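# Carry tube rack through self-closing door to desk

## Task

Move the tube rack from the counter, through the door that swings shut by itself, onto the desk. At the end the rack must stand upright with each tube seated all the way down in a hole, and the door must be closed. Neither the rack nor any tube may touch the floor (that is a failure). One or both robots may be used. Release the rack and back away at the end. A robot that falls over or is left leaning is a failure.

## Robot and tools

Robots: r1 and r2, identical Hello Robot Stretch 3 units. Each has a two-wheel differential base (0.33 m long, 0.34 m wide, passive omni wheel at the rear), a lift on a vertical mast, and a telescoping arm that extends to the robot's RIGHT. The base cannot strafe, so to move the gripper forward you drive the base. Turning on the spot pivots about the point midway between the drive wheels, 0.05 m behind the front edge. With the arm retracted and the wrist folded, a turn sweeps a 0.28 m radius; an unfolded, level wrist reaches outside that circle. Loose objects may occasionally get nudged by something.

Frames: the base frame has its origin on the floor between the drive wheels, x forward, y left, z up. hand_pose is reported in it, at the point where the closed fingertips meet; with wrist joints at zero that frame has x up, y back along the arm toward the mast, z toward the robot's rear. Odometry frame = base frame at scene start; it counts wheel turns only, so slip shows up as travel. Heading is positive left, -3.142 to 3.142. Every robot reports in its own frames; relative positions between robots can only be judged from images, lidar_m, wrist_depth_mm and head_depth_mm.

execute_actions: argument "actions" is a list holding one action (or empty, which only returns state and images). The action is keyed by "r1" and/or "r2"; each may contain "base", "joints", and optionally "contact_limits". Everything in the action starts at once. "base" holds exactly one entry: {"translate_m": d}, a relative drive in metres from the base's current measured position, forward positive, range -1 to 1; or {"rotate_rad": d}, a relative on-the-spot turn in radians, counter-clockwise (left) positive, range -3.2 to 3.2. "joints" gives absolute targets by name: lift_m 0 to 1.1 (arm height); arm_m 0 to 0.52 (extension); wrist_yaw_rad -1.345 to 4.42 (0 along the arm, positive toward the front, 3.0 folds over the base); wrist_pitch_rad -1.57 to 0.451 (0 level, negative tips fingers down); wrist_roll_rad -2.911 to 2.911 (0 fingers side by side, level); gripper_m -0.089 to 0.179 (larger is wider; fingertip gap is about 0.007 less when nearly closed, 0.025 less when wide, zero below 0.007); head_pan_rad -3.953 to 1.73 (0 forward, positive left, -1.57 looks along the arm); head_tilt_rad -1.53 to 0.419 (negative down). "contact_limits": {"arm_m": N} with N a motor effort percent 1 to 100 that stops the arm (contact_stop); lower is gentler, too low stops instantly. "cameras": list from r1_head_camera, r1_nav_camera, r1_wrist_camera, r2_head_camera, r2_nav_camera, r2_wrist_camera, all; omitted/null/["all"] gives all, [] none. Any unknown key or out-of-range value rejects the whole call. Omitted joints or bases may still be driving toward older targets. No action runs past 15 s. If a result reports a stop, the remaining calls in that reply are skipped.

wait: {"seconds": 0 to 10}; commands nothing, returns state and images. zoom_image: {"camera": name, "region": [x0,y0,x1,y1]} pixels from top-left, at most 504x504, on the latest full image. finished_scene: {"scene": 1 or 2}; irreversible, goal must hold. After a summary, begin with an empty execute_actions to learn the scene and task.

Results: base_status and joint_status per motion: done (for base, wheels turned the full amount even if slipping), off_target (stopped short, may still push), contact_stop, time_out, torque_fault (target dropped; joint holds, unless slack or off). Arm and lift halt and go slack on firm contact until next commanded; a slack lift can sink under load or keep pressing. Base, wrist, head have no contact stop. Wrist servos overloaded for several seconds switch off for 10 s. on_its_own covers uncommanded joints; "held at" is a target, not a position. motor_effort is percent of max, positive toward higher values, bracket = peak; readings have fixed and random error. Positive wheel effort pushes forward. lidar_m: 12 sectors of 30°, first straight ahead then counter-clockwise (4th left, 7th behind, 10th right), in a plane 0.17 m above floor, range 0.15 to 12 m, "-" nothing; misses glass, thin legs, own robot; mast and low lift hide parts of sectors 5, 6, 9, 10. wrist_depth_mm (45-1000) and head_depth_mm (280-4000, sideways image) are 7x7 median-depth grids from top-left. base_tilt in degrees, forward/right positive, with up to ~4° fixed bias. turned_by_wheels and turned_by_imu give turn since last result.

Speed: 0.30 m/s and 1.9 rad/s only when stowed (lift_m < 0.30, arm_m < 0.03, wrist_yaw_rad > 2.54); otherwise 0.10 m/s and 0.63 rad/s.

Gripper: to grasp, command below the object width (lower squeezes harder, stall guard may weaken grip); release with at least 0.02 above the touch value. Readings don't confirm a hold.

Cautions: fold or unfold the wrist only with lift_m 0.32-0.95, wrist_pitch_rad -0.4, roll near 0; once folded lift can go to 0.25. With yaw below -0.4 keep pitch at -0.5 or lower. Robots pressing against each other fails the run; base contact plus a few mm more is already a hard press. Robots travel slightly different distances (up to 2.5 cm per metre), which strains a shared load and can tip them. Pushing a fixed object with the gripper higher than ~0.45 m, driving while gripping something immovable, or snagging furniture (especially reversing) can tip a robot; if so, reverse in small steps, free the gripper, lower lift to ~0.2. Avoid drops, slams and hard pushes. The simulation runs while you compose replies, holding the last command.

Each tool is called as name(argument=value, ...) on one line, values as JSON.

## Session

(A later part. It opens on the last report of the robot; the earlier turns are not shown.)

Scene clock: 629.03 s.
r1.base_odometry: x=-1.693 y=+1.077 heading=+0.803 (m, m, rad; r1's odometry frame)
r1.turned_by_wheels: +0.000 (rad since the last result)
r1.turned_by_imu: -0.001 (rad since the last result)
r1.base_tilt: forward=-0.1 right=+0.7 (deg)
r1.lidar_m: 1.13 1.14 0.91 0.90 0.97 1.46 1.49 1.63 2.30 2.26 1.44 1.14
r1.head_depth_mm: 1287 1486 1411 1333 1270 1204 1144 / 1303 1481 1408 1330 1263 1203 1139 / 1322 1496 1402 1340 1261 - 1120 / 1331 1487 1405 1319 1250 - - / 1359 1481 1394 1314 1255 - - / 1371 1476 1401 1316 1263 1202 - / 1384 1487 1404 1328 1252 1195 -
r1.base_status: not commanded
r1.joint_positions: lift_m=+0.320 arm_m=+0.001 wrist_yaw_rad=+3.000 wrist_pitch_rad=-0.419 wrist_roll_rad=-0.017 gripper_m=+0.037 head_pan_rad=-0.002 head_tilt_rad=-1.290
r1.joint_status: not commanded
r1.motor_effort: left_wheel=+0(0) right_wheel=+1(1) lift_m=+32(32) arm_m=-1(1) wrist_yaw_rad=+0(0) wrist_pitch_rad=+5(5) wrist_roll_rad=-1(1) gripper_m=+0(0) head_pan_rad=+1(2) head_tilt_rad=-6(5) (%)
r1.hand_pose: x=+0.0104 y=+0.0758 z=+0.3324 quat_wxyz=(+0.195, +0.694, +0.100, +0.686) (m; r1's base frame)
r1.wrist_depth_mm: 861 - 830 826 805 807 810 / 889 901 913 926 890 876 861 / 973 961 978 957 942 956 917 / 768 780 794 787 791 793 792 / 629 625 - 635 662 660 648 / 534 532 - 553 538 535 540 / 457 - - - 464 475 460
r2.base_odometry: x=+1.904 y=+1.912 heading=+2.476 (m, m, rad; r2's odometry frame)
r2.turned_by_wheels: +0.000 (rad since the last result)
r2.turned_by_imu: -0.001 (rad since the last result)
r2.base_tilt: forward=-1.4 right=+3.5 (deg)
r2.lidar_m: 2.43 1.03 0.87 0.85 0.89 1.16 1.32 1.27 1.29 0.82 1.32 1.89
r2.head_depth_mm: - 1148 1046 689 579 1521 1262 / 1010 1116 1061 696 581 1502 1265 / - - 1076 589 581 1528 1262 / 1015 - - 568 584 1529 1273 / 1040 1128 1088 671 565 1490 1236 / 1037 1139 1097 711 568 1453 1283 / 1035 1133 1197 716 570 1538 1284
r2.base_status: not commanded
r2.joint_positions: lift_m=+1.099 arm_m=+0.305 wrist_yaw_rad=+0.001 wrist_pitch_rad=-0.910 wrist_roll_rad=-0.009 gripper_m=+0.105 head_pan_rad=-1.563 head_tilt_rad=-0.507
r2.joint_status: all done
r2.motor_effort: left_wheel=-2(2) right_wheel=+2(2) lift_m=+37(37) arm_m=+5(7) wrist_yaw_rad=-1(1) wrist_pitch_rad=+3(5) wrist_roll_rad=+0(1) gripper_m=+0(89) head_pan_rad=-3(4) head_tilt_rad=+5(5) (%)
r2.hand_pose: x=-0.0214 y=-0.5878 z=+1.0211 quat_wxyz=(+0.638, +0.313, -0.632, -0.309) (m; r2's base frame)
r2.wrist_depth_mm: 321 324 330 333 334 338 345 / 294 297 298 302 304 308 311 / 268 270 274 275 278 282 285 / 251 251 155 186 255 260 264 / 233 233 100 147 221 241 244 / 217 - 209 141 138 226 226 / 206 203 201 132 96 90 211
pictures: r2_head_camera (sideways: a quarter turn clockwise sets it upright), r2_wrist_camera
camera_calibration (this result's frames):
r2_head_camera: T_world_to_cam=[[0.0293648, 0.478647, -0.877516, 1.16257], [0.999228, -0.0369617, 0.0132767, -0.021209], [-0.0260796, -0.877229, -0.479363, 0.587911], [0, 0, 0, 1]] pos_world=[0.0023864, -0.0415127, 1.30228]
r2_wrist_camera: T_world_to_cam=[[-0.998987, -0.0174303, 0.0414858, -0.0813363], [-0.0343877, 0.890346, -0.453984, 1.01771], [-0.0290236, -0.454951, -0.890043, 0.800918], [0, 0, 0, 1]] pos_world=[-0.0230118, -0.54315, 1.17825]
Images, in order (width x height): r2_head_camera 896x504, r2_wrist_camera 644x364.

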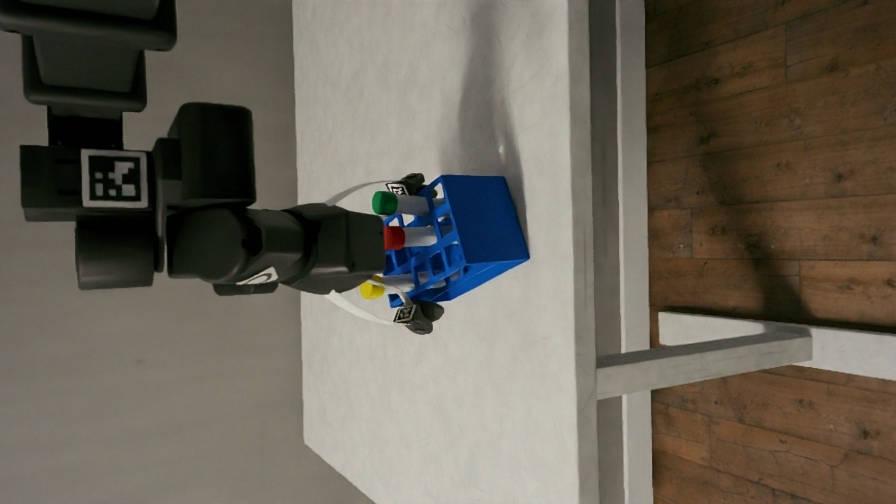

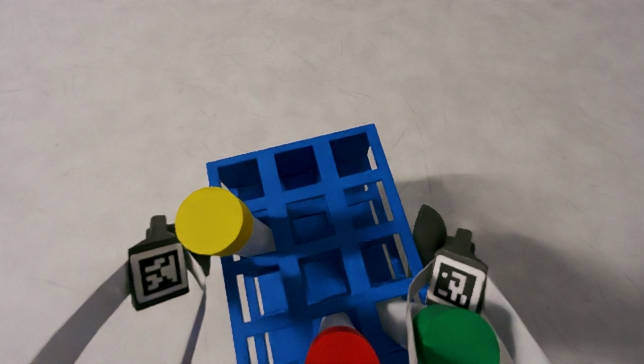

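execute_actions(actions=[{"r2":{"joints":{"wrist_roll_rad":-0.3}}}], cameras=["r2_head_camera","r2_wrist_camera"])

zoom_image(camera="r2_head_camera", region=[300, 150, 560, 350])

Scene clock: 665.17 s.
r1.base_odometry: x=-1.693 y=+1.077 heading=+0.803 (m, m, rad; r1's odometry frame)
r1.turned_by_wheels: +0.000 (rad since the last result)
r1.turned_by_imu: -0.001 (rad since the last result)
r1.base_tilt: forward=+0.0 right=+0.8 (deg)
r1.lidar_m: 1.13 1.14 0.91 0.90 0.97 1.46 1.50 1.62 2.30 2.26 1.45 1.14
r1.head_depth_mm: 1284 1480 1410 1338 1258 1194 1146 / 1311 1494 1400 1337 1264 1201 1138 / 1313 1499 1405 1321 1257 - 1122 / 1326 1495 1400 1322 1257 - - / 1355 1488 1393 1321 1257 - - / 1372 1485 1405 1318 1259 1205 - / 1391 1478 1387 1325 1256 1190 -
r1.base_status: not commanded
r1.joint_positions: lift_m=+0.320 arm_m=+0.001 wrist_yaw_rad=+3.000 wrist_pitch_rad=-0.419 wrist_roll_rad=-0.017 gripper_m=+0.037 head_pan_rad=-0.002 head_tilt_rad=-1.290
r1.joint_status: not commanded
r1.motor_effort: left_wheel=+0(0) right_wheel=+1(1) lift_m=+33(33) arm_m=-1(0) wrist_yaw_rad=+0(0) wrist_pitch_rad=+5(5) wrist_roll_rad=+0(1) gripper_m=+0(0) head_pan_rad=+2(1) head_tilt_rad=-6(6) (%)
r1.hand_pose: x=+0.0104 y=+0.0758 z=+0.3324 quat_wxyz=(+0.195, +0.694, +0.100, +0.686) (m; r1's base frame)
r1.wrist_depth_mm: 861 - 822 839 810 812 824 / 929 949 912 892 898 881 852 / 950 980 967 926 947 939 931 / 786 788 780 801 791 796 779 / 634 623 - 647 658 635 654 / 530 529 - 548 545 547 542 / 454 - - - 459 467 465
r2.base_odometry: x=+1.904 y=+1.912 heading=+2.476 (m, m, rad; r2's odometry frame)
r2.turned_by_wheels: +0.000 (rad since the last result)
r2.turned_by_imu: -0.001 (rad since the last result)
r2.base_tilt: forward=-1.4 right=+3.5 (deg)
r2.lidar_m: 2.43 1.03 0.87 0.85 0.90 1.16 1.32 1.27 1.29 0.82 1.32 1.90
r2.head_depth_mm: - 1145 1047 693 579 1516 1265 / 1010 1119 1062 696 580 1522 1262 / - - 1073 572 585 1516 1267 / 1017 - - 589 588 1536 1269 / 1030 1133 1085 653 565 1488 1242 / 1035 1130 1096 713 568 1454 1274 / 1036 1133 1193 715 571 1533 1276
r2.base_status: not commanded
r2.joint_positions: lift_m=+1.099 arm_m=+0.305 wrist_yaw_rad=+0.001 wrist_pitch_rad=-0.911 wrist_roll_rad=-0.296 gripper_m=+0.105 head_pan_rad=-1.563 head_tilt_rad=-0.507
r2.joint_status: all done
r2.motor_effort: left_wheel=-2(2) right_wheel=+2(2) lift_m=+36(37) arm_m=+5(5) wrist_yaw_rad=+0(0) wrist_pitch_rad=+3(4) wrist_roll_rad=-2(2) gripper_m=+0(1) head_pan_rad=-2(3) head_tilt_rad=+5(5) (%)
r2.hand_pose: x=-0.0214 y=-0.5877 z=+1.0210 quat_wxyz=(+0.722, +0.354, -0.534, -0.262) (m; r2's base frame)
r2.wrist_depth_mm: 265 280 301 326 354 387 427 / 246 261 277 299 321 351 383 / 229 243 258 272 294 319 345 / 217 227 171 175 273 291 315 / 204 212 102 150 183 272 288 / 194 - 172 171 139 255 267 / 184 191 195 135 95 90 249
pictures: r2_head_camera (sideways: a quarter turn clockwise sets it upright), r2_wrist_camera
camera_calibration (this result's frames):
r2_head_camera: T_world_to_cam=[[0.0293649, 0.478647, -0.877516, 1.16257], [0.999228, -0.0369618, 0.0132767, -0.021209], [-0.0260797, -0.877229, -0.479363, 0.587912], [0, 0, 0, 1]] pos_world=[0.00238639, -0.0415127, 1.30228]
r2_wrist_camera: T_world_to_cam=[[-0.947056, -0.23969, 0.213622, -0.386555], [-0.310807, 0.851286, -0.422742, 0.956775], [-0.0805263, -0.466755, -0.880713, 0.783342], [0, 0, 0, 1]] pos_world=[-0.00563666, -0.541514, 1.17694]
Images, in order (width x height): r2_head_camera 896x504, r2_wrist_camera 644x364.

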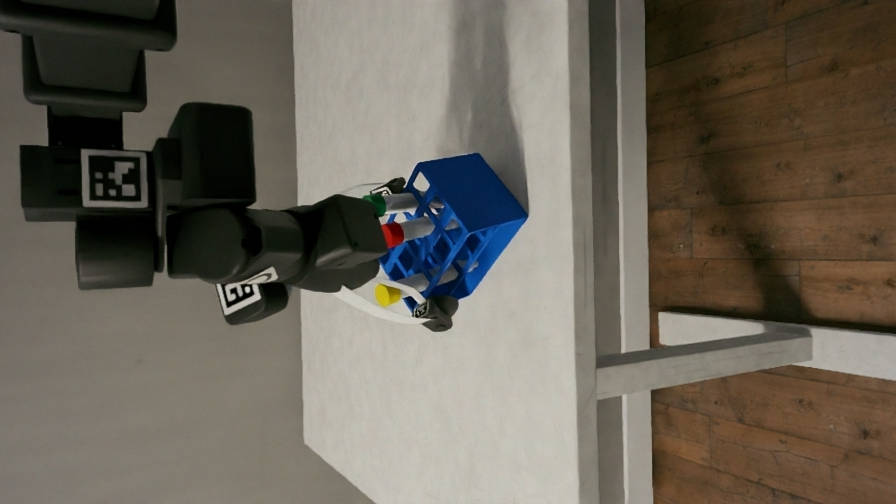

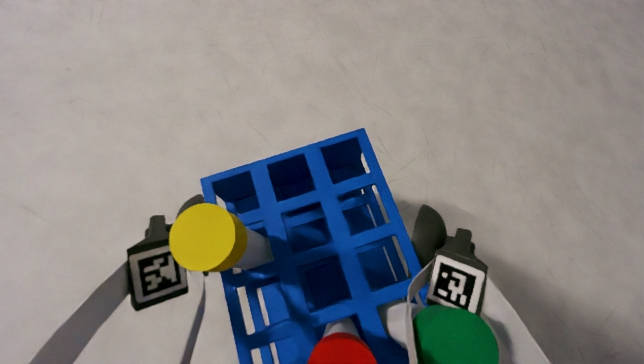

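Region (300, 150, 560, 350) of r2_head_camera's 896x504 image, scaled by 1.938, with more detail than that image has; it fills the top 388 rows of this view, and the rest is white.

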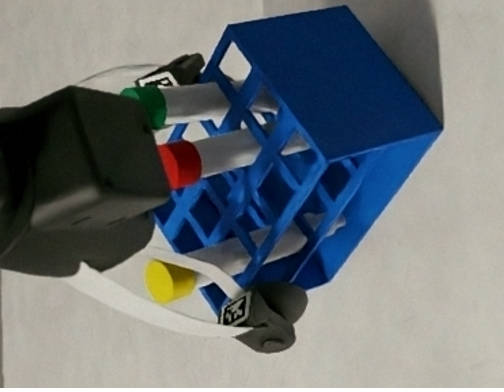

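execute_actions(actions=[{"r2":{"joints":{"wrist_roll_rad":-0.1,"lift_m":1.08}}}], cameras=["r2_head_camera","r2_wrist_camera"])

zoom_image(camera="r2_head_camera", region=[300, 130, 580, 350])

Scene clock: 692.70 s.
r1.base_odometry: x=-1.693 y=+1.077 heading=+0.803 (m, m, rad; r1's odometry frame)
r1.turned_by_wheels: +0.000 (rad since the last result)
r1.turned_by_imu: -0.001 (rad since the last result)
r1.base_tilt: forward=+0.0 right=+0.8 (deg)
r1.lidar_m: 1.13 1.15 0.91 0.90 0.97 1.46 1.49 1.62 2.30 2.26 1.44 1.14
r1.head_depth_mm: 1295 1479 1409 1331 1268 1194 1144 / 1297 1486 1405 1335 1262 1195 1135 / 1314 1490 1398 1326 1257 - 1124 / 1337 1490 1407 1327 1264 - - / 1350 1488 1402 1324 1260 - - / 1369 1481 1398 1322 1254 1207 - / 1387 1482 1399 1321 1247 1188 -
r1.base_status: not commanded
r1.joint_positions: lift_m=+0.320 arm_m=+0.001 wrist_yaw_rad=+3.000 wrist_pitch_rad=-0.419 wrist_roll_rad=-0.017 gripper_m=+0.037 head_pan_rad=-0.002 head_tilt_rad=-1.290
r1.joint_status: not commanded
r1.motor_effort: left_wheel=+0(0) right_wheel=+1(1) lift_m=+32(33) arm_m=-1(1) wrist_yaw_rad=+0(0) wrist_pitch_rad=+5(5) wrist_roll_rad=+0(1) gripper_m=+0(1) head_pan_rad=+1(2) head_tilt_rad=-5(5) (%)
r1.hand_pose: x=+0.0104 y=+0.0758 z=+0.3324 quat_wxyz=(+0.195, +0.694, +0.100, +0.686) (m; r1's base frame)
r1.wrist_depth_mm: 859 - 816 824 846 830 811 / 958 934 881 926 886 858 867 / 947 968 979 951 925 916 937 / 774 770 791 779 790 803 778 / 631 630 - 630 658 643 645 / 528 534 - 545 539 553 545 / 458 - - - 463 470 463
r2.base_odometry: x=+1.904 y=+1.912 heading=+2.476 (m, m, rad; r2's odometry frame)
r2.turned_by_wheels: +0.000 (rad since the last result)
r2.turned_by_imu: -0.001 (rad since the last result)
r2.base_tilt: forward=-1.4 right=+3.5 (deg)
r2.lidar_m: 2.43 1.03 0.87 0.85 0.89 1.16 1.32 1.27 1.28 0.82 1.32 1.90
r2.head_depth_mm: 1016 - 1052 691 577 1518 1260 / 1021 1140 1028 694 582 1508 1266 / 1007 - 990 592 581 1523 1264 / 1025 - - 583 563 1540 1264 / 1034 1124 1086 659 566 1493 1246 / 1035 1138 1103 711 568 1448 1282 / 1036 1128 1196 716 572 1546 1285
r2.base_status: not commanded
r2.joint_positions: lift_m=+1.081 arm_m=+0.305 wrist_yaw_rad=+0.001 wrist_pitch_rad=-0.906 wrist_roll_rad=-0.105 gripper_m=+0.105 head_pan_rad=-1.563 head_tilt_rad=-0.507
r2.joint_status: all done
r2.motor_effort: left_wheel=-2(2) right_wheel=+2(2) lift_m=+9(30) arm_m=+5(5) wrist_yaw_rad=+0(0) wrist_pitch_rad=+2(3) wrist_roll_rad=+2(2) gripper_m=+0(2) head_pan_rad=-3(3) head_tilt_rad=+5(5) (%)
r2.hand_pose: x=-0.0214 y=-0.5888 z=+1.0030 quat_wxyz=(+0.668, +0.326, -0.601, -0.293) (m; r2's base frame)
r2.wrist_depth_mm: 279 286 296 308 319 328 342 / 256 261 270 279 288 297 310 / 236 242 249 255 263 271 279 / 220 224 96 161 240 249 256 / 205 209 110 177 224 231 236 / 192 - 159 165 137 216 222 / 181 183 181 118 83 83 205
pictures: r2_head_camera (sideways: a quarter turn clockwise sets it upright), r2_wrist_camera
camera_calibration (this result's frames):
r2_head_camera: T_world_to_cam=[[0.0293649, 0.478647, -0.877516, 1.16257], [0.999228, -0.0369619, 0.0132767, -0.021209], [-0.0260798, -0.877229, -0.479363, 0.587911], [0, 0, 0, 1]] pos_world=[0.00238639, -0.0415127, 1.30228]
r2_wrist_camera: T_world_to_cam=[[-0.990681, -0.0921211, 0.10032, -0.183428], [-0.127916, 0.882263, -0.453045, 1.00265], [-0.0467733, -0.461656, -0.885825, 0.775833], [0, 0, 0, 1]] pos_world=[-0.0171756, -0.543327, 1.1599]
Images, in order (width x height): r2_head_camera 896x504, r2_wrist_camera 644x364.

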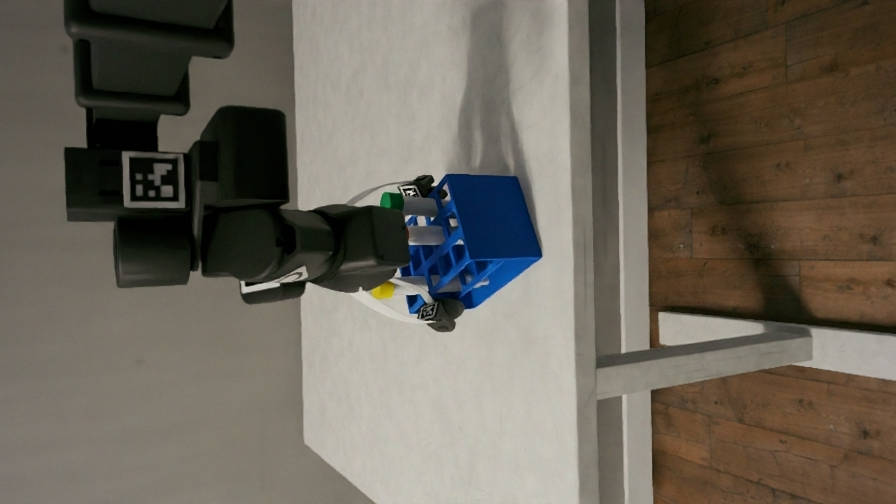

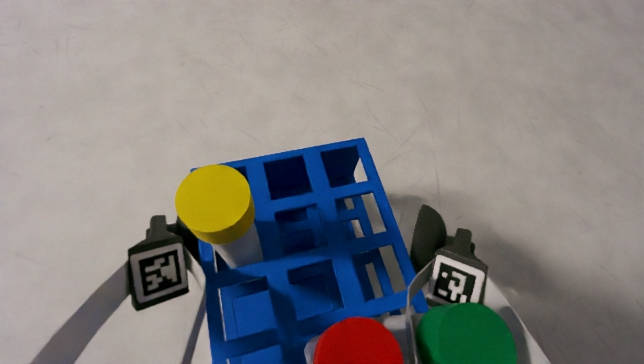

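Region (300, 130, 580, 350) of r2_head_camera's 896x504 image, scaled by 1.800, with more detail than that image has; it fills the top 396 rows of this view, and the rest is white.

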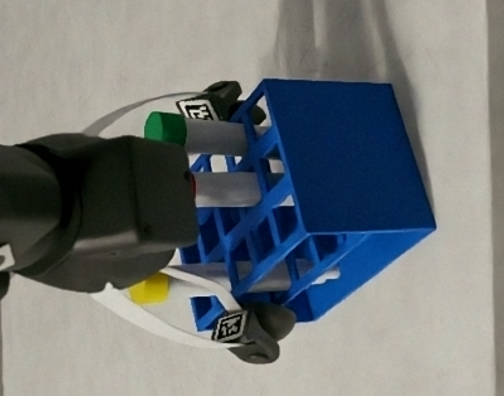

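execute_actions(actions=[{"r2":{"joints":{"lift_m":1.1}}}], cameras=["r2_head_camera","r2_wrist_camera"])

zoom_image(camera="r2_head_camera", region=[300, 130, 580, 350])

Scene clock: 708.77 s.
r1.base_odometry: x=-1.693 y=+1.077 heading=+0.803 (m, m, rad; r1's odometry frame)
r1.turned_by_wheels: +0.000 (rad since the last result)
r1.turned_by_imu: -0.003 (rad since the last result)
r1.base_tilt: forward=+0.0 right=+0.7 (deg)
r1.lidar_m: 1.13 1.14 0.91 0.90 0.97 1.46 1.50 1.62 2.30 2.26 1.44 1.14
r1.head_depth_mm: 1289 1490 1416 1339 1268 1207 1138 / 1294 1481 1398 1331 1266 1198 1139 / 1318 1489 1407 1330 1263 - 1128 / 1340 1486 1395 1321 1251 - - / 1354 1494 1395 1322 1252 - - / 1362 1479 1396 1316 1259 1205 - / 1392 1477 1402 1328 1253 1193 -
r1.base_status: not commanded
r1.joint_positions: lift_m=+0.320 arm_m=+0.001 wrist_yaw_rad=+3.000 wrist_pitch_rad=-0.419 wrist_roll_rad=-0.017 gripper_m=+0.037 head_pan_rad=-0.002 head_tilt_rad=-1.290
r1.joint_status: not commanded
r1.motor_effort: left_wheel=+0(1) right_wheel=+1(1) lift_m=+32(32) arm_m=-1(1) wrist_yaw_rad=-1(1) wrist_pitch_rad=+5(5) wrist_roll_rad=-1(1) gripper_m=+1(1) head_pan_rad=+2(1) head_tilt_rad=-5(6) (%)
r1.hand_pose: x=+0.0104 y=+0.0758 z=+0.3324 quat_wxyz=(+0.195, +0.694, +0.100, +0.686) (m; r1's base frame)
r1.wrist_depth_mm: 838 - 816 826 815 833 811 / 923 914 917 913 903 883 869 / 961 949 964 941 950 934 932 / 779 781 782 806 798 807 823 / 636 631 - 654 663 638 647 / 522 534 - 544 546 536 545 / 454 - - - 463 472 461
r2.base_odometry: x=+1.904 y=+1.912 heading=+2.476 (m, m, rad; r2's odometry frame)
r2.turned_by_wheels: +0.000 (rad since the last result)
r2.turned_by_imu: -0.003 (rad since the last result)
r2.base_tilt: forward=-1.4 right=+3.5 (deg)
r2.lidar_m: 2.44 1.03 0.86 0.85 0.89 1.16 1.32 1.27 1.28 0.82 1.32 1.90
r2.head_depth_mm: - 1133 1053 692 579 1505 1262 / 1009 1114 1060 693 582 1507 1267 / - - 1064 592 583 1526 1269 / 1019 - - 564 564 1529 1270 / 1038 1134 1093 659 566 1484 1243 / 1037 1125 1099 712 569 1452 1285 / 1033 1132 1200 714 574 1531 1290
r2.base_status: not commanded
r2.joint_positions: lift_m=+1.099 arm_m=+0.305 wrist_yaw_rad=+0.001 wrist_pitch_rad=-0.910 wrist_roll_rad=-0.104 gripper_m=+0.105 head_pan_rad=-1.563 head_tilt_rad=-0.507
r2.joint_status: all done
r2.motor_effort: left_wheel=-2(2) right_wheel=+2(2) lift_m=+41(43) arm_m=+5(5) wrist_yaw_rad=+0(0) wrist_pitch_rad=+3(3) wrist_roll_rad=+2(2) gripper_m=+0(0) head_pan_rad=-4(4) head_tilt_rad=+5(5) (%)
r2.hand_pose: x=-0.0214 y=-0.5879 z=+1.0209 quat_wxyz=(+0.668, +0.327, -0.601, -0.294) (m; r2's base frame)
r2.wrist_depth_mm: 301 309 321 330 343 355 369 / 277 284 291 301 311 323 331 / 255 261 269 278 285 295 303 / 238 242 147 173 263 270 277 / 222 227 117 189 242 252 256 / 208 - 149 175 147 233 239 / 197 199 194 126 97 102 224
pictures: r2_head_camera (sideways: a quarter turn clockwise sets it upright), r2_wrist_camera
camera_calibration (this result's frames):
r2_head_camera: T_world_to_cam=[[0.0293648, 0.478647, -0.877516, 1.16257], [0.999228, -0.0369616, 0.0132767, -0.021209], [-0.0260795, -0.877229, -0.479363, 0.587912], [0, 0, 0, 1]] pos_world=[0.0023864, -0.0415127, 1.30228]
r2_wrist_camera: T_world_to_cam=[[-0.990698, -0.0924414, 0.0998569, -0.184854], [-0.127792, 0.884178, -0.449332, 1.00728], [-0.0467543, -0.457913, -0.887766, 0.796271], [0, 0, 0, 1]] pos_world=[-0.0171838, -0.543076, 1.17796]
Images, in order (width x height): r2_head_camera 896x504, r2_wrist_camera 644x364.

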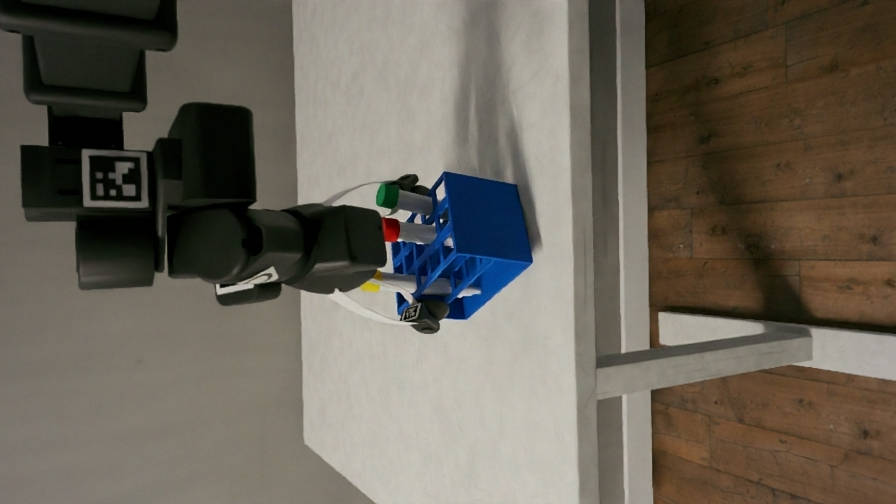

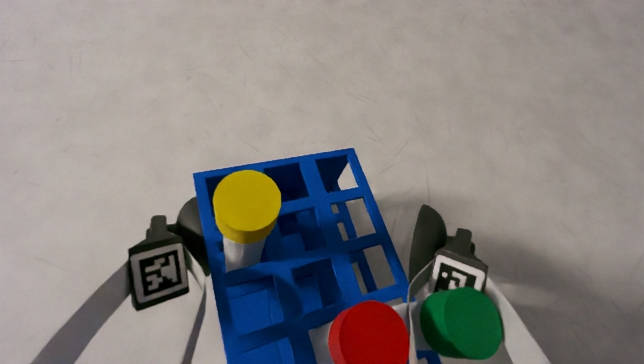

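Region (300, 130, 580, 350) of r2_head_camera's 896x504 image, scaled by 1.800, with more detail than that image has; it fills the top 396 rows of this view, and the rest is white.

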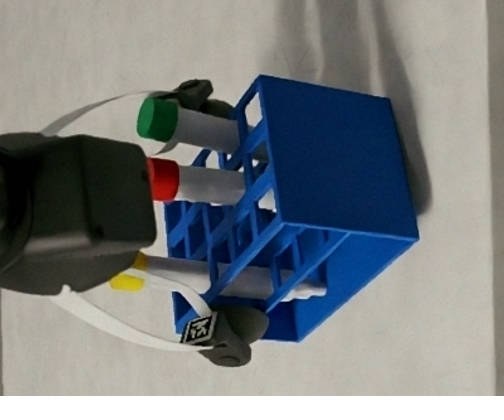

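execute_actions(actions=[{"r2":{"joints":{"lift_m":1.084}}}], cameras=[])

execute_actions(actions=[{"r2":{"joints":{"gripper_m":0.125,"wrist_yaw_rad":0.055}}}], cameras=["r2_head_camera","r2_wrist_camera"])

zoom_image(camera="r2_head_camera", region=[300, 130, 580, 350])

Scene clock: 721.47 s.
r1.base_odometry: x=-1.693 y=+1.077 heading=+0.803 (m, m, rad; r1's odometry frame)
r1.turned_by_wheels: +0.000 (rad since the last result)
r1.turned_by_imu: -0.001 (rad since the last result)
r1.base_tilt: forward=+0.0 right=+0.8 (deg)
r1.lidar_m: 1.13 1.14 0.91 0.89 0.97 1.46 1.50 1.63 2.29 2.26 1.44 1.14
r1.head_depth_mm: 1288 1480 1416 1330 1256 1193 1139 / 1312 1480 1411 1330 1263 1197 1134 / 1328 1491 1410 1328 1259 - 1128 / 1342 1483 1404 1324 1254 - - / 1356 1489 1403 1324 1256 - - / 1363 1499 1394 1321 1253 1210 - / 1402 1483 1402 1326 1251 1195 -
r1.base_status: not commanded
r1.joint_positions: lift_m=+0.320 arm_m=+0.001 wrist_yaw_rad=+3.000 wrist_pitch_rad=-0.419 wrist_roll_rad=-0.017 gripper_m=+0.037 head_pan_rad=-0.002 head_tilt_rad=-1.290
r1.joint_status: not commanded
r1.motor_effort: left_wheel=+0(0) right_wheel=+1(1) lift_m=+33(32) arm_m=+0(1) wrist_yaw_rad=-1(0) wrist_pitch_rad=+5(5) wrist_roll_rad=-1(0) gripper_m=+0(0) head_pan_rad=+2(2) head_tilt_rad=-5(5) (%)
r1.hand_pose: x=+0.0104 y=+0.0758 z=+0.3324 quat_wxyz=(+0.195, +0.694, +0.100, +0.686) (m; r1's base frame)
r1.wrist_depth_mm: 832 - 816 820 813 813 825 / 921 931 906 875 899 881 865 / 980 947 952 964 922 940 948 / 788 782 811 809 795 787 823 / 625 655 - 630 667 651 642 / 543 533 - 547 544 537 549 / 465 - - - 464 469 464
r2.base_odometry: x=+1.904 y=+1.912 heading=+2.476 (m, m, rad; r2's odometry frame)
r2.turned_by_wheels: +0.000 (rad since the last result)
r2.turned_by_imu: -0.001 (rad since the last result)
r2.base_tilt: forward=-1.3 right=+3.5 (deg)
r2.lidar_m: 2.43 1.03 0.87 0.85 0.89 1.16 1.32 1.27 1.28 0.82 1.33 1.90
r2.head_depth_mm: 1009 1163 1050 691 577 1520 1255 / 1009 1125 1059 694 580 1521 1264 / 1008 - 1067 610 580 1530 1270 / 1028 - - 566 565 1529 1268 / 1032 1130 1089 656 567 1474 1250 / 1033 1128 1101 709 569 1458 1273 / 1033 1135 1201 717 571 1547 1271
r2.base_status: not commanded
r2.joint_positions: lift_m=+1.085 arm_m=+0.305 wrist_yaw_rad=+0.001 wrist_pitch_rad=-0.910 wrist_roll_rad=-0.104 gripper_m=+0.105 head_pan_rad=-1.563 head_tilt_rad=-0.507
r2.joint_status: all done
r2.motor_effort: left_wheel=-2(2) right_wheel=+2(2) lift_m=+10(38) arm_m=+5(4) wrist_yaw_rad=-1(0) wrist_pitch_rad=+3(3) wrist_roll_rad=+2(2) gripper_m=+0(0) head_pan_rad=-3(4) head_tilt_rad=+5(5) (%)
r2.hand_pose: x=-0.0214 y=-0.5879 z=+1.0064 quat_wxyz=(+0.668, +0.327, -0.601, -0.294) (m; r2's base frame)
r2.wrist_depth_mm: 281 289 301 309 319 332 348 / 258 265 274 282 291 303 314 / 240 244 252 259 266 273 283 / 223 227 147 167 246 254 261 / 208 213 103 180 227 235 240 / 196 - 141 169 173 219 223 / 184 186 184 123 86 86 208
pictures: none
No camera images: the call's "cameras" was empty. Leave "cameras" out to get every camera's image.

Scene clock: 722.17 s.
r1.base_odometry: x=-1.693 y=+1.077 heading=+0.803 (m, m, rad; r1's odometry frame)
r1.turned_by_wheels: +0.000 (rad since the last result)
r1.turned_by_imu: +0.000 (rad since the last result)
r1.base_tilt: forward=+0.0 right=+0.9 (deg)
r1.lidar_m: 1.13 1.14 0.91 0.90 0.97 1.45 1.49 1.62 2.30 2.26 1.44 1.14
r1.head_depth_mm: 1287 1487 1414 1336 1269 1196 1141 / 1306 1484 1415 1328 1266 1200 1135 / 1323 1491 1408 1322 1271 - 1123 / 1340 1486 1405 1321 1262 - - / 1360 1472 1392 1325 1252 - - / 1371 1478 1401 1326 1253 1199 - / 1389 1479 1402 1320 1256 1194 -
r1.base_status: not commanded
r1.joint_positions: lift_m=+0.320 arm_m=+0.001 wrist_yaw_rad=+3.000 wrist_pitch_rad=-0.419 wrist_roll_rad=-0.017 gripper_m=+0.037 head_pan_rad=-0.002 head_tilt_rad=-1.290
r1.joint_status: not commanded
r1.motor_effort: left_wheel=+0(0) right_wheel=+1(1) lift_m=+32(32) arm_m=-1(0) wrist_yaw_rad=+0(0) wrist_pitch_rad=+5(5) wrist_roll_rad=-1(1) gripper_m=+0(1) head_pan_rad=+1(2) head_tilt_rad=-5(6) (%)
r1.hand_pose: x=+0.0104 y=+0.0758 z=+0.3324 quat_wxyz=(+0.195, +0.694, +0.100, +0.686) (m; r1's base frame)
r1.wrist_depth_mm: 849 - 855 834 811 821 841 / 914 925 893 904 887 895 883 / 928 954 988 937 918 921 937 / 773 777 806 799 794 797 794 / 642 627 - 629 670 644 642 / 542 533 - 549 536 542 552 / 457 - - - 460 464 467
r2.base_odometry: x=+1.904 y=+1.912 heading=+2.476 (m, m, rad; r2's odometry frame)
r2.turned_by_wheels: +0.000 (rad since the last result)
r2.turned_by_imu: +0.000 (rad since the last result)
r2.base_tilt: forward=-1.3 right=+3.5 (deg)
r2.lidar_m: 2.43 1.03 0.87 0.85 0.89 1.16 1.31 1.27 1.28 0.82 1.32 1.90
r2.head_depth_mm: 1010 1170 1052 694 579 1524 1267 / 1014 1128 1051 696 582 1520 1266 / 1007 - 1067 607 582 1524 1271 / 1029 - - 579 565 1520 1266 / 1033 1127 1093 645 565 1483 1240 / 1041 1128 1093 710 568 1461 1274 / 1037 1130 1191 715 571 1536 1282
r2.base_status: not commanded
r2.joint_positions: lift_m=+1.085 arm_m=+0.305 wrist_yaw_rad=+0.052 wrist_pitch_rad=-0.910 wrist_roll_rad=-0.104 gripper_m=+0.125 head_pan_rad=-1.563 head_tilt_rad=-0.507
r2.joint_status: all done
r2.motor_effort: left_wheel=-2(2) right_wheel=+2(2) lift_m=+10(10) arm_m=+5(5) wrist_yaw_rad=+2(2) wrist_pitch_rad=+3(3) wrist_roll_rad=+2(2) gripper_m=+0(80) head_pan_rad=-4(4) head_tilt_rad=+5(5) (%)
r2.hand_pose: x=-0.0143 y=-0.5877 z=+1.0064 quat_wxyz=(+0.675, +0.342, -0.592, -0.277) (m; r2's base frame)
r2.wrist_depth_mm: 281 290 301 309 320 335 344 / 258 266 273 281 291 302 311 / 240 243 252 260 267 276 284 / 222 228 151 159 244 253 260 / 208 213 122 148 222 236 240 / 196 - 196 165 177 220 223 / 182 188 185 126 100 86 209
pictures: r2_head_camera (sideways: a quarter turn clockwise sets it upright), r2_wrist_camera
camera_calibration (this result's frames):
r2_head_camera: T_world_to_cam=[[0.0293648, 0.478647, -0.877516, 1.16257], [0.999228, -0.0369616, 0.0132767, -0.021209], [-0.0260795, -0.877229, -0.479363, 0.587911], [0, 0, 0, 1]] pos_world=[0.0023864, -0.0415127, 1.30228]
r2_wrist_camera: T_world_to_cam=[[-0.984697, -0.142952, 0.0996847, -0.205786], [-0.172734, 0.876497, -0.449351, 0.996374], [-0.0231376, -0.459693, -0.887776, 0.783128], [0, 0, 0, 1]] pos_world=[-0.0124098, -0.542738, 1.16348]
Images, in order (width x height): r2_head_camera 896x504, r2_wrist_camera 644x364.

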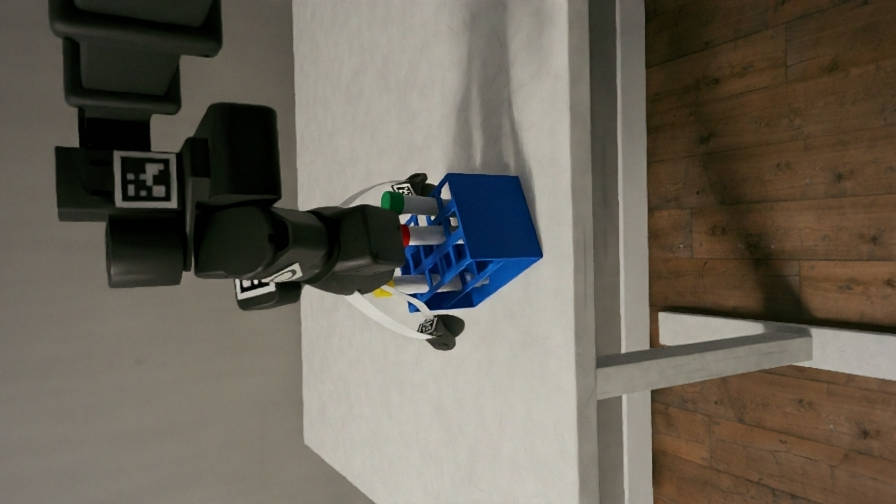

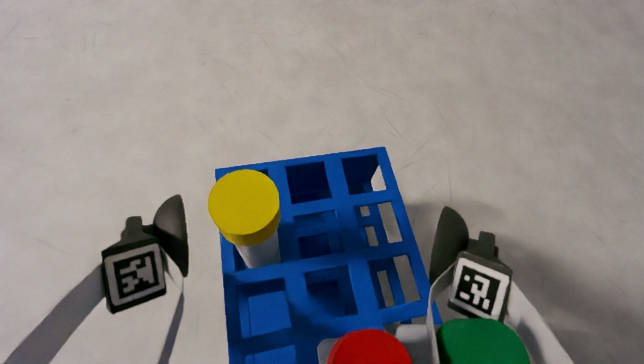

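Region (300, 130, 580, 350) of r2_head_camera's 896x504 image, scaled by 1.800, with more detail than that image has; it fills the top 396 rows of this view, and the rest is white.

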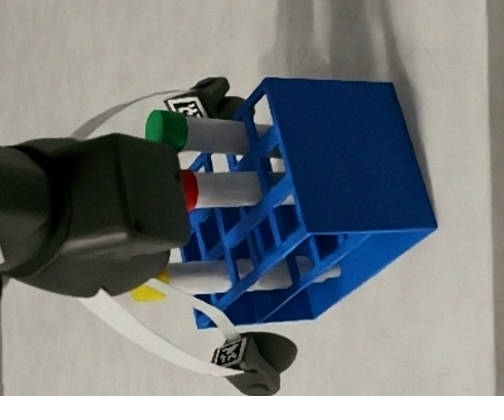

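execute_actions(actions=[{"r2":{"joints":{"lift_m":1.1,"wrist_pitch_rad":-0.8,"wrist_yaw_rad":0.07}}}], cameras=["r2_head_camera","r2_wrist_camera"])

zoom_image(camera="r2_head_camera", region=[300, 130, 580, 350])

Scene clock: 730.77 s.
r1.base_odometry: x=-1.693 y=+1.077 heading=+0.803 (m, m, rad; r1's odometry frame)
r1.turned_by_wheels: +0.000 (rad since the last result)
r1.turned_by_imu: -0.002 (rad since the last result)
r1.base_tilt: forward=-0.1 right=+0.8 (deg)
r1.lidar_m: 1.13 1.15 0.91 0.90 0.97 1.46 1.50 1.63 2.30 2.26 1.44 1.14
r1.head_depth_mm: 1291 1487 1408 1333 1257 1195 1143 / 1304 1479 1402 1331 1267 1202 1137 / 1320 1488 1401 1323 1257 - 1126 / 1341 1488 1390 1327 1256 - - / 1356 1476 1410 1326 1253 - - / 1375 1473 1400 1322 1257 1214 - / 1387 1484 1398 1325 1254 1193 -
r1.base_status: not commanded
r1.joint_positions: lift_m=+0.320 arm_m=+0.001 wrist_yaw_rad=+3.000 wrist_pitch_rad=-0.419 wrist_roll_rad=-0.017 gripper_m=+0.037 head_pan_rad=-0.002 head_tilt_rad=-1.290
r1.joint_status: not commanded
r1.motor_effort: left_wheel=-1(1) right_wheel=+0(1) lift_m=+32(32) arm_m=+0(1) wrist_yaw_rad=+1(0) wrist_pitch_rad=+5(5) wrist_roll_rad=-1(0) gripper_m=+0(0) head_pan_rad=+1(2) head_tilt_rad=-6(6) (%)
r1.hand_pose: x=+0.0104 y=+0.0758 z=+0.3324 quat_wxyz=(+0.195, +0.694, +0.100, +0.686) (m; r1's base frame)
r1.wrist_depth_mm: 846 - 829 845 822 810 805 / 928 913 908 910 867 879 859 / 969 963 962 935 956 919 924 / 774 788 793 789 790 799 775 / 634 633 - 638 676 642 653 / 533 531 - 545 540 548 540 / 458 - - - 464 466 465
r2.base_odometry: x=+1.904 y=+1.912 heading=+2.476 (m, m, rad; r2's odometry frame)
r2.turned_by_wheels: +0.000 (rad since the last result)
r2.turned_by_imu: -0.002 (rad since the last result)
r2.base_tilt: forward=-1.4 right=+3.5 (deg)
r2.lidar_m: 2.43 1.03 0.87 0.85 0.89 1.16 1.31 1.27 1.28 0.82 1.32 1.90
r2.head_depth_mm: - 1139 1052 689 577 1517 1260 / 1015 1115 1060 695 580 1508 1267 / - - 1066 608 584 1519 1266 / 1017 - - 582 565 1528 1273 / 1031 1109 1090 647 565 1483 1246 / 1035 1125 1096 712 567 1457 1276 / 1032 1130 1193 718 571 1551 1281
r2.base_status: not commanded
r2.joint_positions: lift_m=+1.099 arm_m=+0.305 wrist_yaw_rad=+0.067 wrist_pitch_rad=-0.814 wrist_roll_rad=-0.104 gripper_m=+0.125 head_pan_rad=-1.563 head_tilt_rad=-0.507
r2.joint_status: all done
r2.motor_effort: left_wheel=-2(2) right_wheel=+2(2) lift_m=+41(44) arm_m=+5(5) wrist_yaw_rad=+3(1) wrist_pitch_rad=+4(4) wrist_roll_rad=+2(2) gripper_m=+0(1) head_pan_rad=-4(3) head_tilt_rad=+5(5) (%)
r2.hand_pose: x=-0.0110 y=-0.6076 z=+1.0351 quat_wxyz=(+0.691, +0.315, -0.604, -0.242) (m; r2's base frame)
r2.wrist_depth_mm: 354 361 377 393 412 434 452 / 310 322 333 347 361 377 388 / 282 289 299 313 321 332 345 / 257 266 273 279 290 301 312 / 235 245 243 190 259 275 282 / 220 - 115 190 238 253 256 / 202 208 205 153 222 227 236
pictures: r2_head_camera (sideways: a quarter turn clockwise sets it upright), r2_wrist_camera
camera_calibration (this result's frames):
r2_head_camera: T_world_to_cam=[[0.0293649, 0.478647, -0.877516, 1.16257], [0.999228, -0.0369618, 0.0132767, -0.021209], [-0.0260797, -0.877229, -0.479363, 0.587912], [0, 0, 0, 1]] pos_world=[0.00238639, -0.0415127, 1.30228]
r2_wrist_camera: T_world_to_cam=[[-0.983154, -0.14752, 0.107916, -0.219444], [-0.182457, 0.827095, -0.531622, 1.08232], [-0.0108323, -0.542357, -0.840078, 0.70005], [0, 0, 0, 1]] pos_world=[-0.0106865, -0.54788, 1.18717]
Images, in order (width x height): r2_head_camera 896x504, r2_wrist_camera 644x364.

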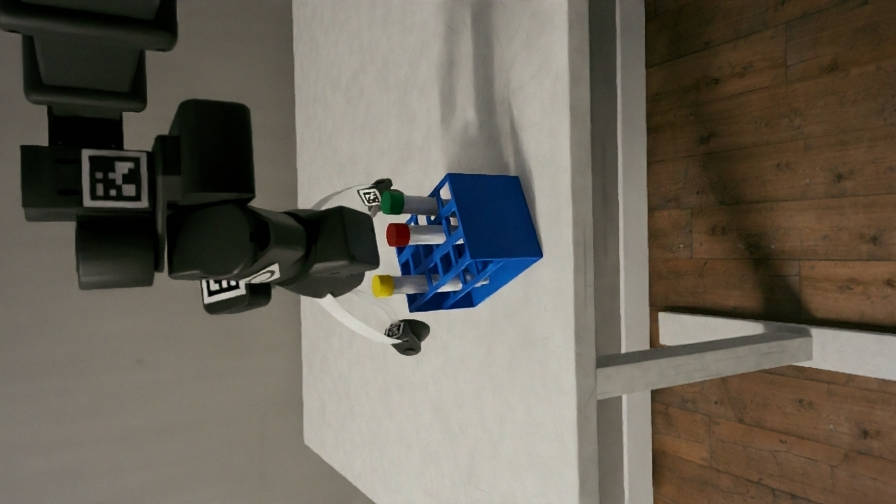

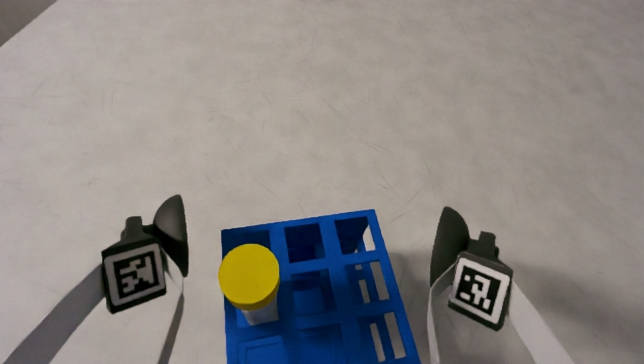

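Region (300, 130, 580, 350) of r2_head_camera's 896x504 image, scaled by 1.800, with more detail than that image has; it fills the top 396 rows of this view, and the rest is white.

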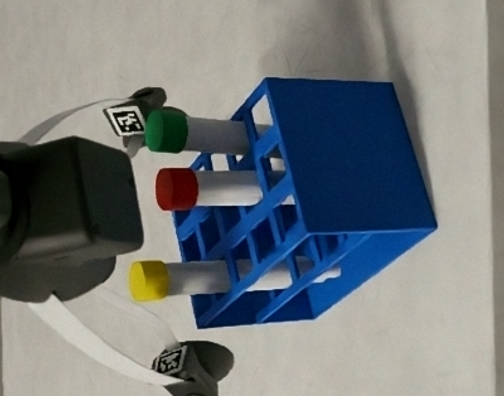

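execute_actions(actions=[{"r2":{"joints":{"wrist_pitch_rad":-0.2,"wrist_roll_rad":0.0}}}], cameras=[])

execute_actions(actions=[{"r1":{"joints":{"head_pan_rad":-3.0,"head_tilt_rad":-0.3}},"r2":{"base":{"translate_m":0.2},"joints":{"arm_m":0.07,"wrist_yaw_rad":1.5,"head_pan_rad":-1.9}}}], cameras=["r1_nav_camera","r2_head_camera","r2_nav_camera"])

Scene clock: 744.40 s.
r1.base_odometry: x=-1.693 y=+1.077 heading=+0.803 (m, m, rad; r1's odometry frame)
r1.turned_by_wheels: +0.000 (rad since the last result)
r1.turned_by_imu: -0.001 (rad since the last result)
r1.base_tilt: forward=-0.1 right=+0.8 (deg)
r1.lidar_m: 1.13 1.15 0.91 0.90 0.97 1.46 1.50 1.63 2.30 2.26 1.44 1.14
r1.head_depth_mm: 1290 1483 1414 1332 1263 1202 1142 / 1297 1478 1407 1332 1262 1197 1130 / 1319 1489 1401 1326 1259 - 1125 / 1338 1493 1409 1329 1252 - - / 1350 1478 1403 1319 1257 - - / 1371 1487 1399 1330 1258 1201 - / 1392 1484 1390 1317 1248 1191 -
r1.base_status: not commanded
r1.joint_positions: lift_m=+0.320 arm_m=+0.001 wrist_yaw_rad=+3.000 wrist_pitch_rad=-0.419 wrist_roll_rad=-0.017 gripper_m=+0.037 head_pan_rad=-0.002 head_tilt_rad=-1.290
r1.joint_status: not commanded
r1.motor_effort: left_wheel=-1(0) right_wheel=+1(1) lift_m=+32(32) arm_m=-1(0) wrist_yaw_rad=-1(0) wrist_pitch_rad=+5(5) wrist_roll_rad=+0(1) gripper_m=+0(1) head_pan_rad=+2(2) head_tilt_rad=-6(6) (%)
r1.hand_pose: x=+0.0104 y=+0.0758 z=+0.3324 quat_wxyz=(+0.195, +0.694, +0.100, +0.686) (m; r1's base frame)
r1.wrist_depth_mm: 857 - 819 811 826 823 802 / 914 923 910 888 885 891 870 / 980 957 936 949 948 921 937 / 765 789 780 793 794 806 781 / 628 628 - 638 672 640 652 / 531 526 - 548 535 532 537 / 461 - - - 463 466 471
r2.base_odometry: x=+1.904 y=+1.912 heading=+2.476 (m, m, rad; r2's odometry frame)
r2.turned_by_wheels: +0.000 (rad since the last result)
r2.turned_by_imu: -0.001 (rad since the last result)
r2.base_tilt: forward=-1.3 right=+3.5 (deg)
r2.lidar_m: 2.43 1.03 0.86 0.85 0.89 1.16 1.32 1.27 1.28 0.82 1.32 1.90
r2.head_depth_mm: - 1151 1053 691 578 1510 1263 / 1007 1111 1062 694 581 1517 1265 / - - 1071 607 582 1533 1271 / 1015 - 993 582 564 1526 1269 / 1032 1126 1083 673 567 1495 1246 / 1037 1133 1097 712 569 1459 1271 / 1030 1129 1195 712 573 1547 1282
r2.base_status: not commanded
r2.joint_positions: lift_m=+1.099 arm_m=+0.305 wrist_yaw_rad=+0.067 wrist_pitch_rad=-0.222 wrist_roll_rad=-0.004 gripper_m=+0.125 head_pan_rad=-1.563 head_tilt_rad=-0.507
r2.joint_status: all done
r2.motor_effort: left_wheel=-2(2) right_wheel=+2(2) lift_m=+41(41) arm_m=+4(5) wrist_yaw_rad=+2(2) wrist_pitch_rad=+6(9) wrist_roll_rad=+2(3) gripper_m=+0(0) head_pan_rad=-3(3) head_tilt_rad=+5(5) (%)
r2.hand_pose: x=-0.0050 y=-0.6938 z=+1.1581 quat_wxyz=(+0.707, +0.102, -0.698, -0.055) (m; r2's base frame)
r2.wrist_depth_mm: 741 710 677 656 637 604 585 / 780 756 727 698 661 643 617 / 857 821 785 742 704 693 664 / 917 892 717 746 737 727 696 / - 951 533 543 558 583 578 / - - 426 432 436 463 452 / 345 349 354 355 362 362 373
pictures: none
No camera images: the call's "cameras" was empty. Leave "cameras" out to get every camera's image.

Scene clock: 747.87 s.
r1.base_odometry: x=-1.693 y=+1.077 heading=+0.803 (m, m, rad; r1's odometry frame)
r1.turned_by_wheels: +0.000 (rad since the last result)
r1.turned_by_imu: -0.001 (rad since the last result)
r1.base_tilt: forward=+0.0 right=+0.8 (deg)
r1.lidar_m: 1.13 1.15 0.91 0.90 0.97 1.46 1.50 1.62 2.29 2.26 1.44 1.14
r1.head_depth_mm: 1252 1328 1383 1462 1567 1664 1555 / 1289 1345 1429 1507 1607 1705 1555 / 1313 1395 1461 1540 1659 1770 1567 / 1346 1423 1504 1601 1689 1811 1546 / 1377 1448 1541 1652 1756 1855 1542 / 1401 1495 1591 1702 1807 1905 1549 / 1446 1526 1621 1733 1859 1928 1540
r1.base_status: not commanded
r1.joint_positions: lift_m=+0.320 arm_m=+0.001 wrist_yaw_rad=+3.000 wrist_pitch_rad=-0.419 wrist_roll_rad=-0.017 gripper_m=+0.037 head_pan_rad=-2.993 head_tilt_rad=-0.310
r1.joint_status: all done
r1.motor_effort: left_wheel=+0(1) right_wheel=+1(0) lift_m=+32(32) arm_m=-1(1) wrist_yaw_rad=+1(0) wrist_pitch_rad=+5(5) wrist_roll_rad=-1(0) gripper_m=+1(0) head_pan_rad=-3(51) head_tilt_rad=+6(53) (%)
r1.hand_pose: x=+0.0104 y=+0.0758 z=+0.3324 quat_wxyz=(+0.195, +0.694, +0.100, +0.686) (m; r1's base frame)
r1.wrist_depth_mm: 849 - 831 824 811 802 810 / 929 927 901 913 887 885 879 / 945 951 961 967 941 964 947 / 804 773 788 806 794 791 796 / 626 643 - 640 662 659 644 / 527 528 - 533 543 535 543 / 450 - - - 460 469 471
r2.base_odometry: x=+1.746 y=+2.035 heading=+2.476 (m, m, rad; r2's odometry frame)
r2.turned_by_wheels: +0.000 (rad since the last result)
r2.turned_by_imu: -0.001 (rad since the last result)
r2.base_tilt: forward=-1.4 right=+3.5 (deg)
r2.lidar_m: 2.24 1.01 0.80 0.83 0.88 1.15 1.51 1.44 1.30 0.80 1.33 1.91
r2.head_depth_mm: - - 918 691 1828 1515 1268 / - - 1061 693 1771 1518 1266 / - 1302 1069 619 1728 1519 1278 / - - 1084 619 1666 1538 1270 / - - - 667 588 1536 1274 / - - - - 557 1402 1222 / 992 - - - 530 1535 1278
r2.base_status: done
r2.joint_positions: lift_m=+1.099 arm_m=+0.070 wrist_yaw_rad=+1.498 wrist_pitch_rad=-0.221 wrist_roll_rad=-0.003 gripper_m=+0.125 head_pan_rad=-1.893 head_tilt_rad=-0.507
r2.joint_status: all done
r2.motor_effort: left_wheel=-2(3) right_wheel=+2(5) lift_m=+41(41) arm_m=-6(10) wrist_yaw_rad=+1(3) wrist_pitch_rad=+6(6) wrist_roll_rad=+1(2) gripper_m=+0(0) head_pan_rad=-4(27) head_tilt_rad=+5(5) (%)
r2.hand_pose: x=+0.2227 y=-0.2332 z=+1.1583 quat_wxyz=(+0.569, +0.535, -0.460, +0.422) (m; r2's base frame)
r2.wrist_depth_mm: - - - - - - - / - - - - - - - / - - - - - - - / - - - - - - - / - - - - - - - / - - - - - - - / - - - - - - -
pictures: r1_nav_camera (sideways: a quarter turn counterclockwise sets it upright), r2_head_camera (sideways: a quarter turn clockwise sets it upright), r2_nav_camera (sideways: a quarter turn counterclockwise sets it upright)
camera_calibration (this result's frames):
r1_nav_camera: T_world_to_cam=[[-0.330569, -0.0128082, 0.943695, -1.18328], [-0.158835, 0.986401, -0.042251, 0.106987], [-0.93032, -0.163859, -0.328108, 0.395465], [0, 0, 0, 1]] pos_world=[-0.00625266, -0.055887, 1.25093]
r2_head_camera: T_world_to_cam=[[0.182793, 0.443283, -0.877546, 1.16168], [0.933394, -0.358607, 0.0132795, -0.020811], [-0.308807, -0.821524, -0.479308, 0.589564], [0, 0, 0, 1]] pos_world=[-0.0108589, -0.0380722, 1.30228]
r2_nav_camera: T_world_to_cam=[[-0.193361, -0.410761, 0.891003, -1.11167], [-0.948758, 0.309629, -0.0631525, 0.142206], [-0.24994, -0.857558, -0.449583, 0.540834], [0, 0, 0, 1]] pos_world=[0.055141, -0.0368667, 1.24263]
Images, in order (width x height): r1_nav_camera 672x504, r2_head_camera 896x504, r2_nav_camera 672x504.

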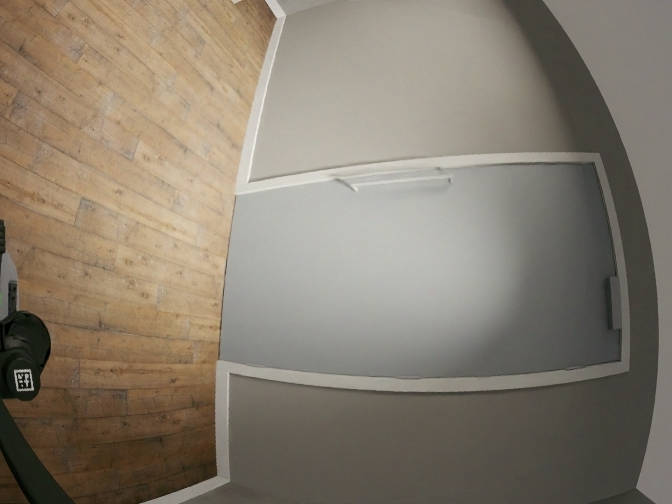

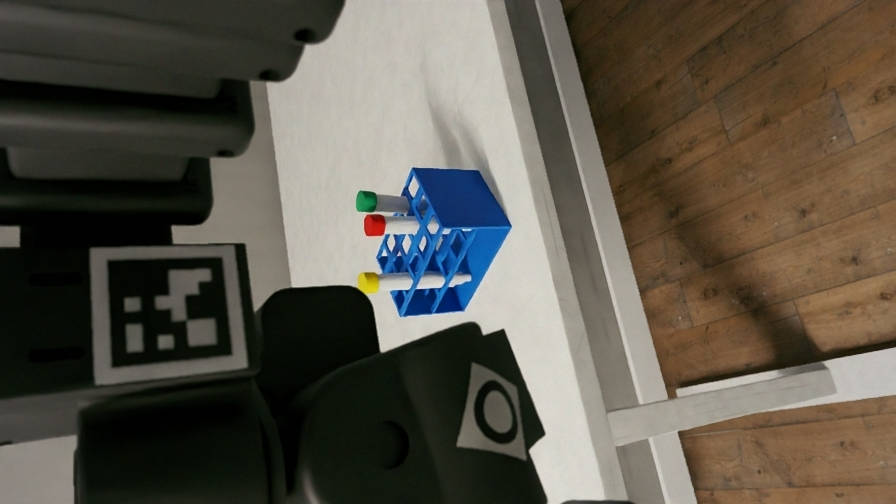

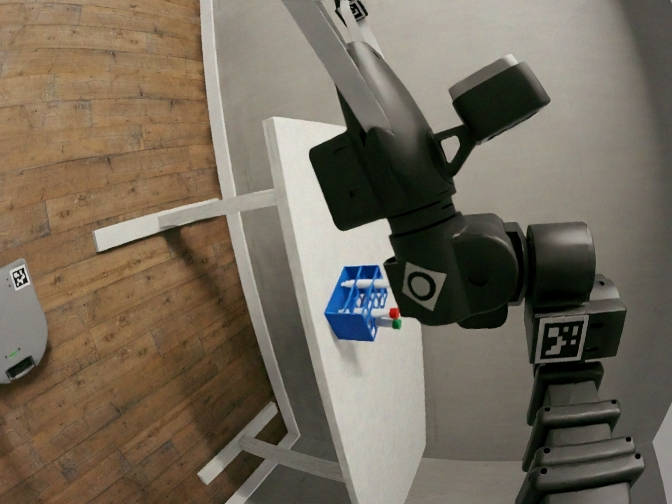

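zoom_image(camera="r2_head_camera", region=[340, 150, 540, 330])

Region (340, 150, 540, 330) of r2_head_camera's 896x504 image, scaled by 2.520, with more detail than that image has; it fills the top 454 rows of this view, and the rest is white.

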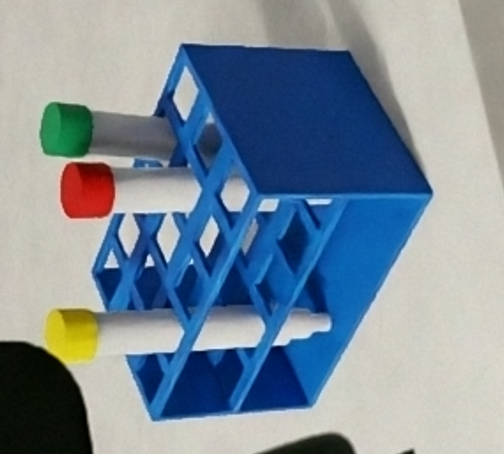

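finished_scene(scene=2)

The scene is finished: the task was done.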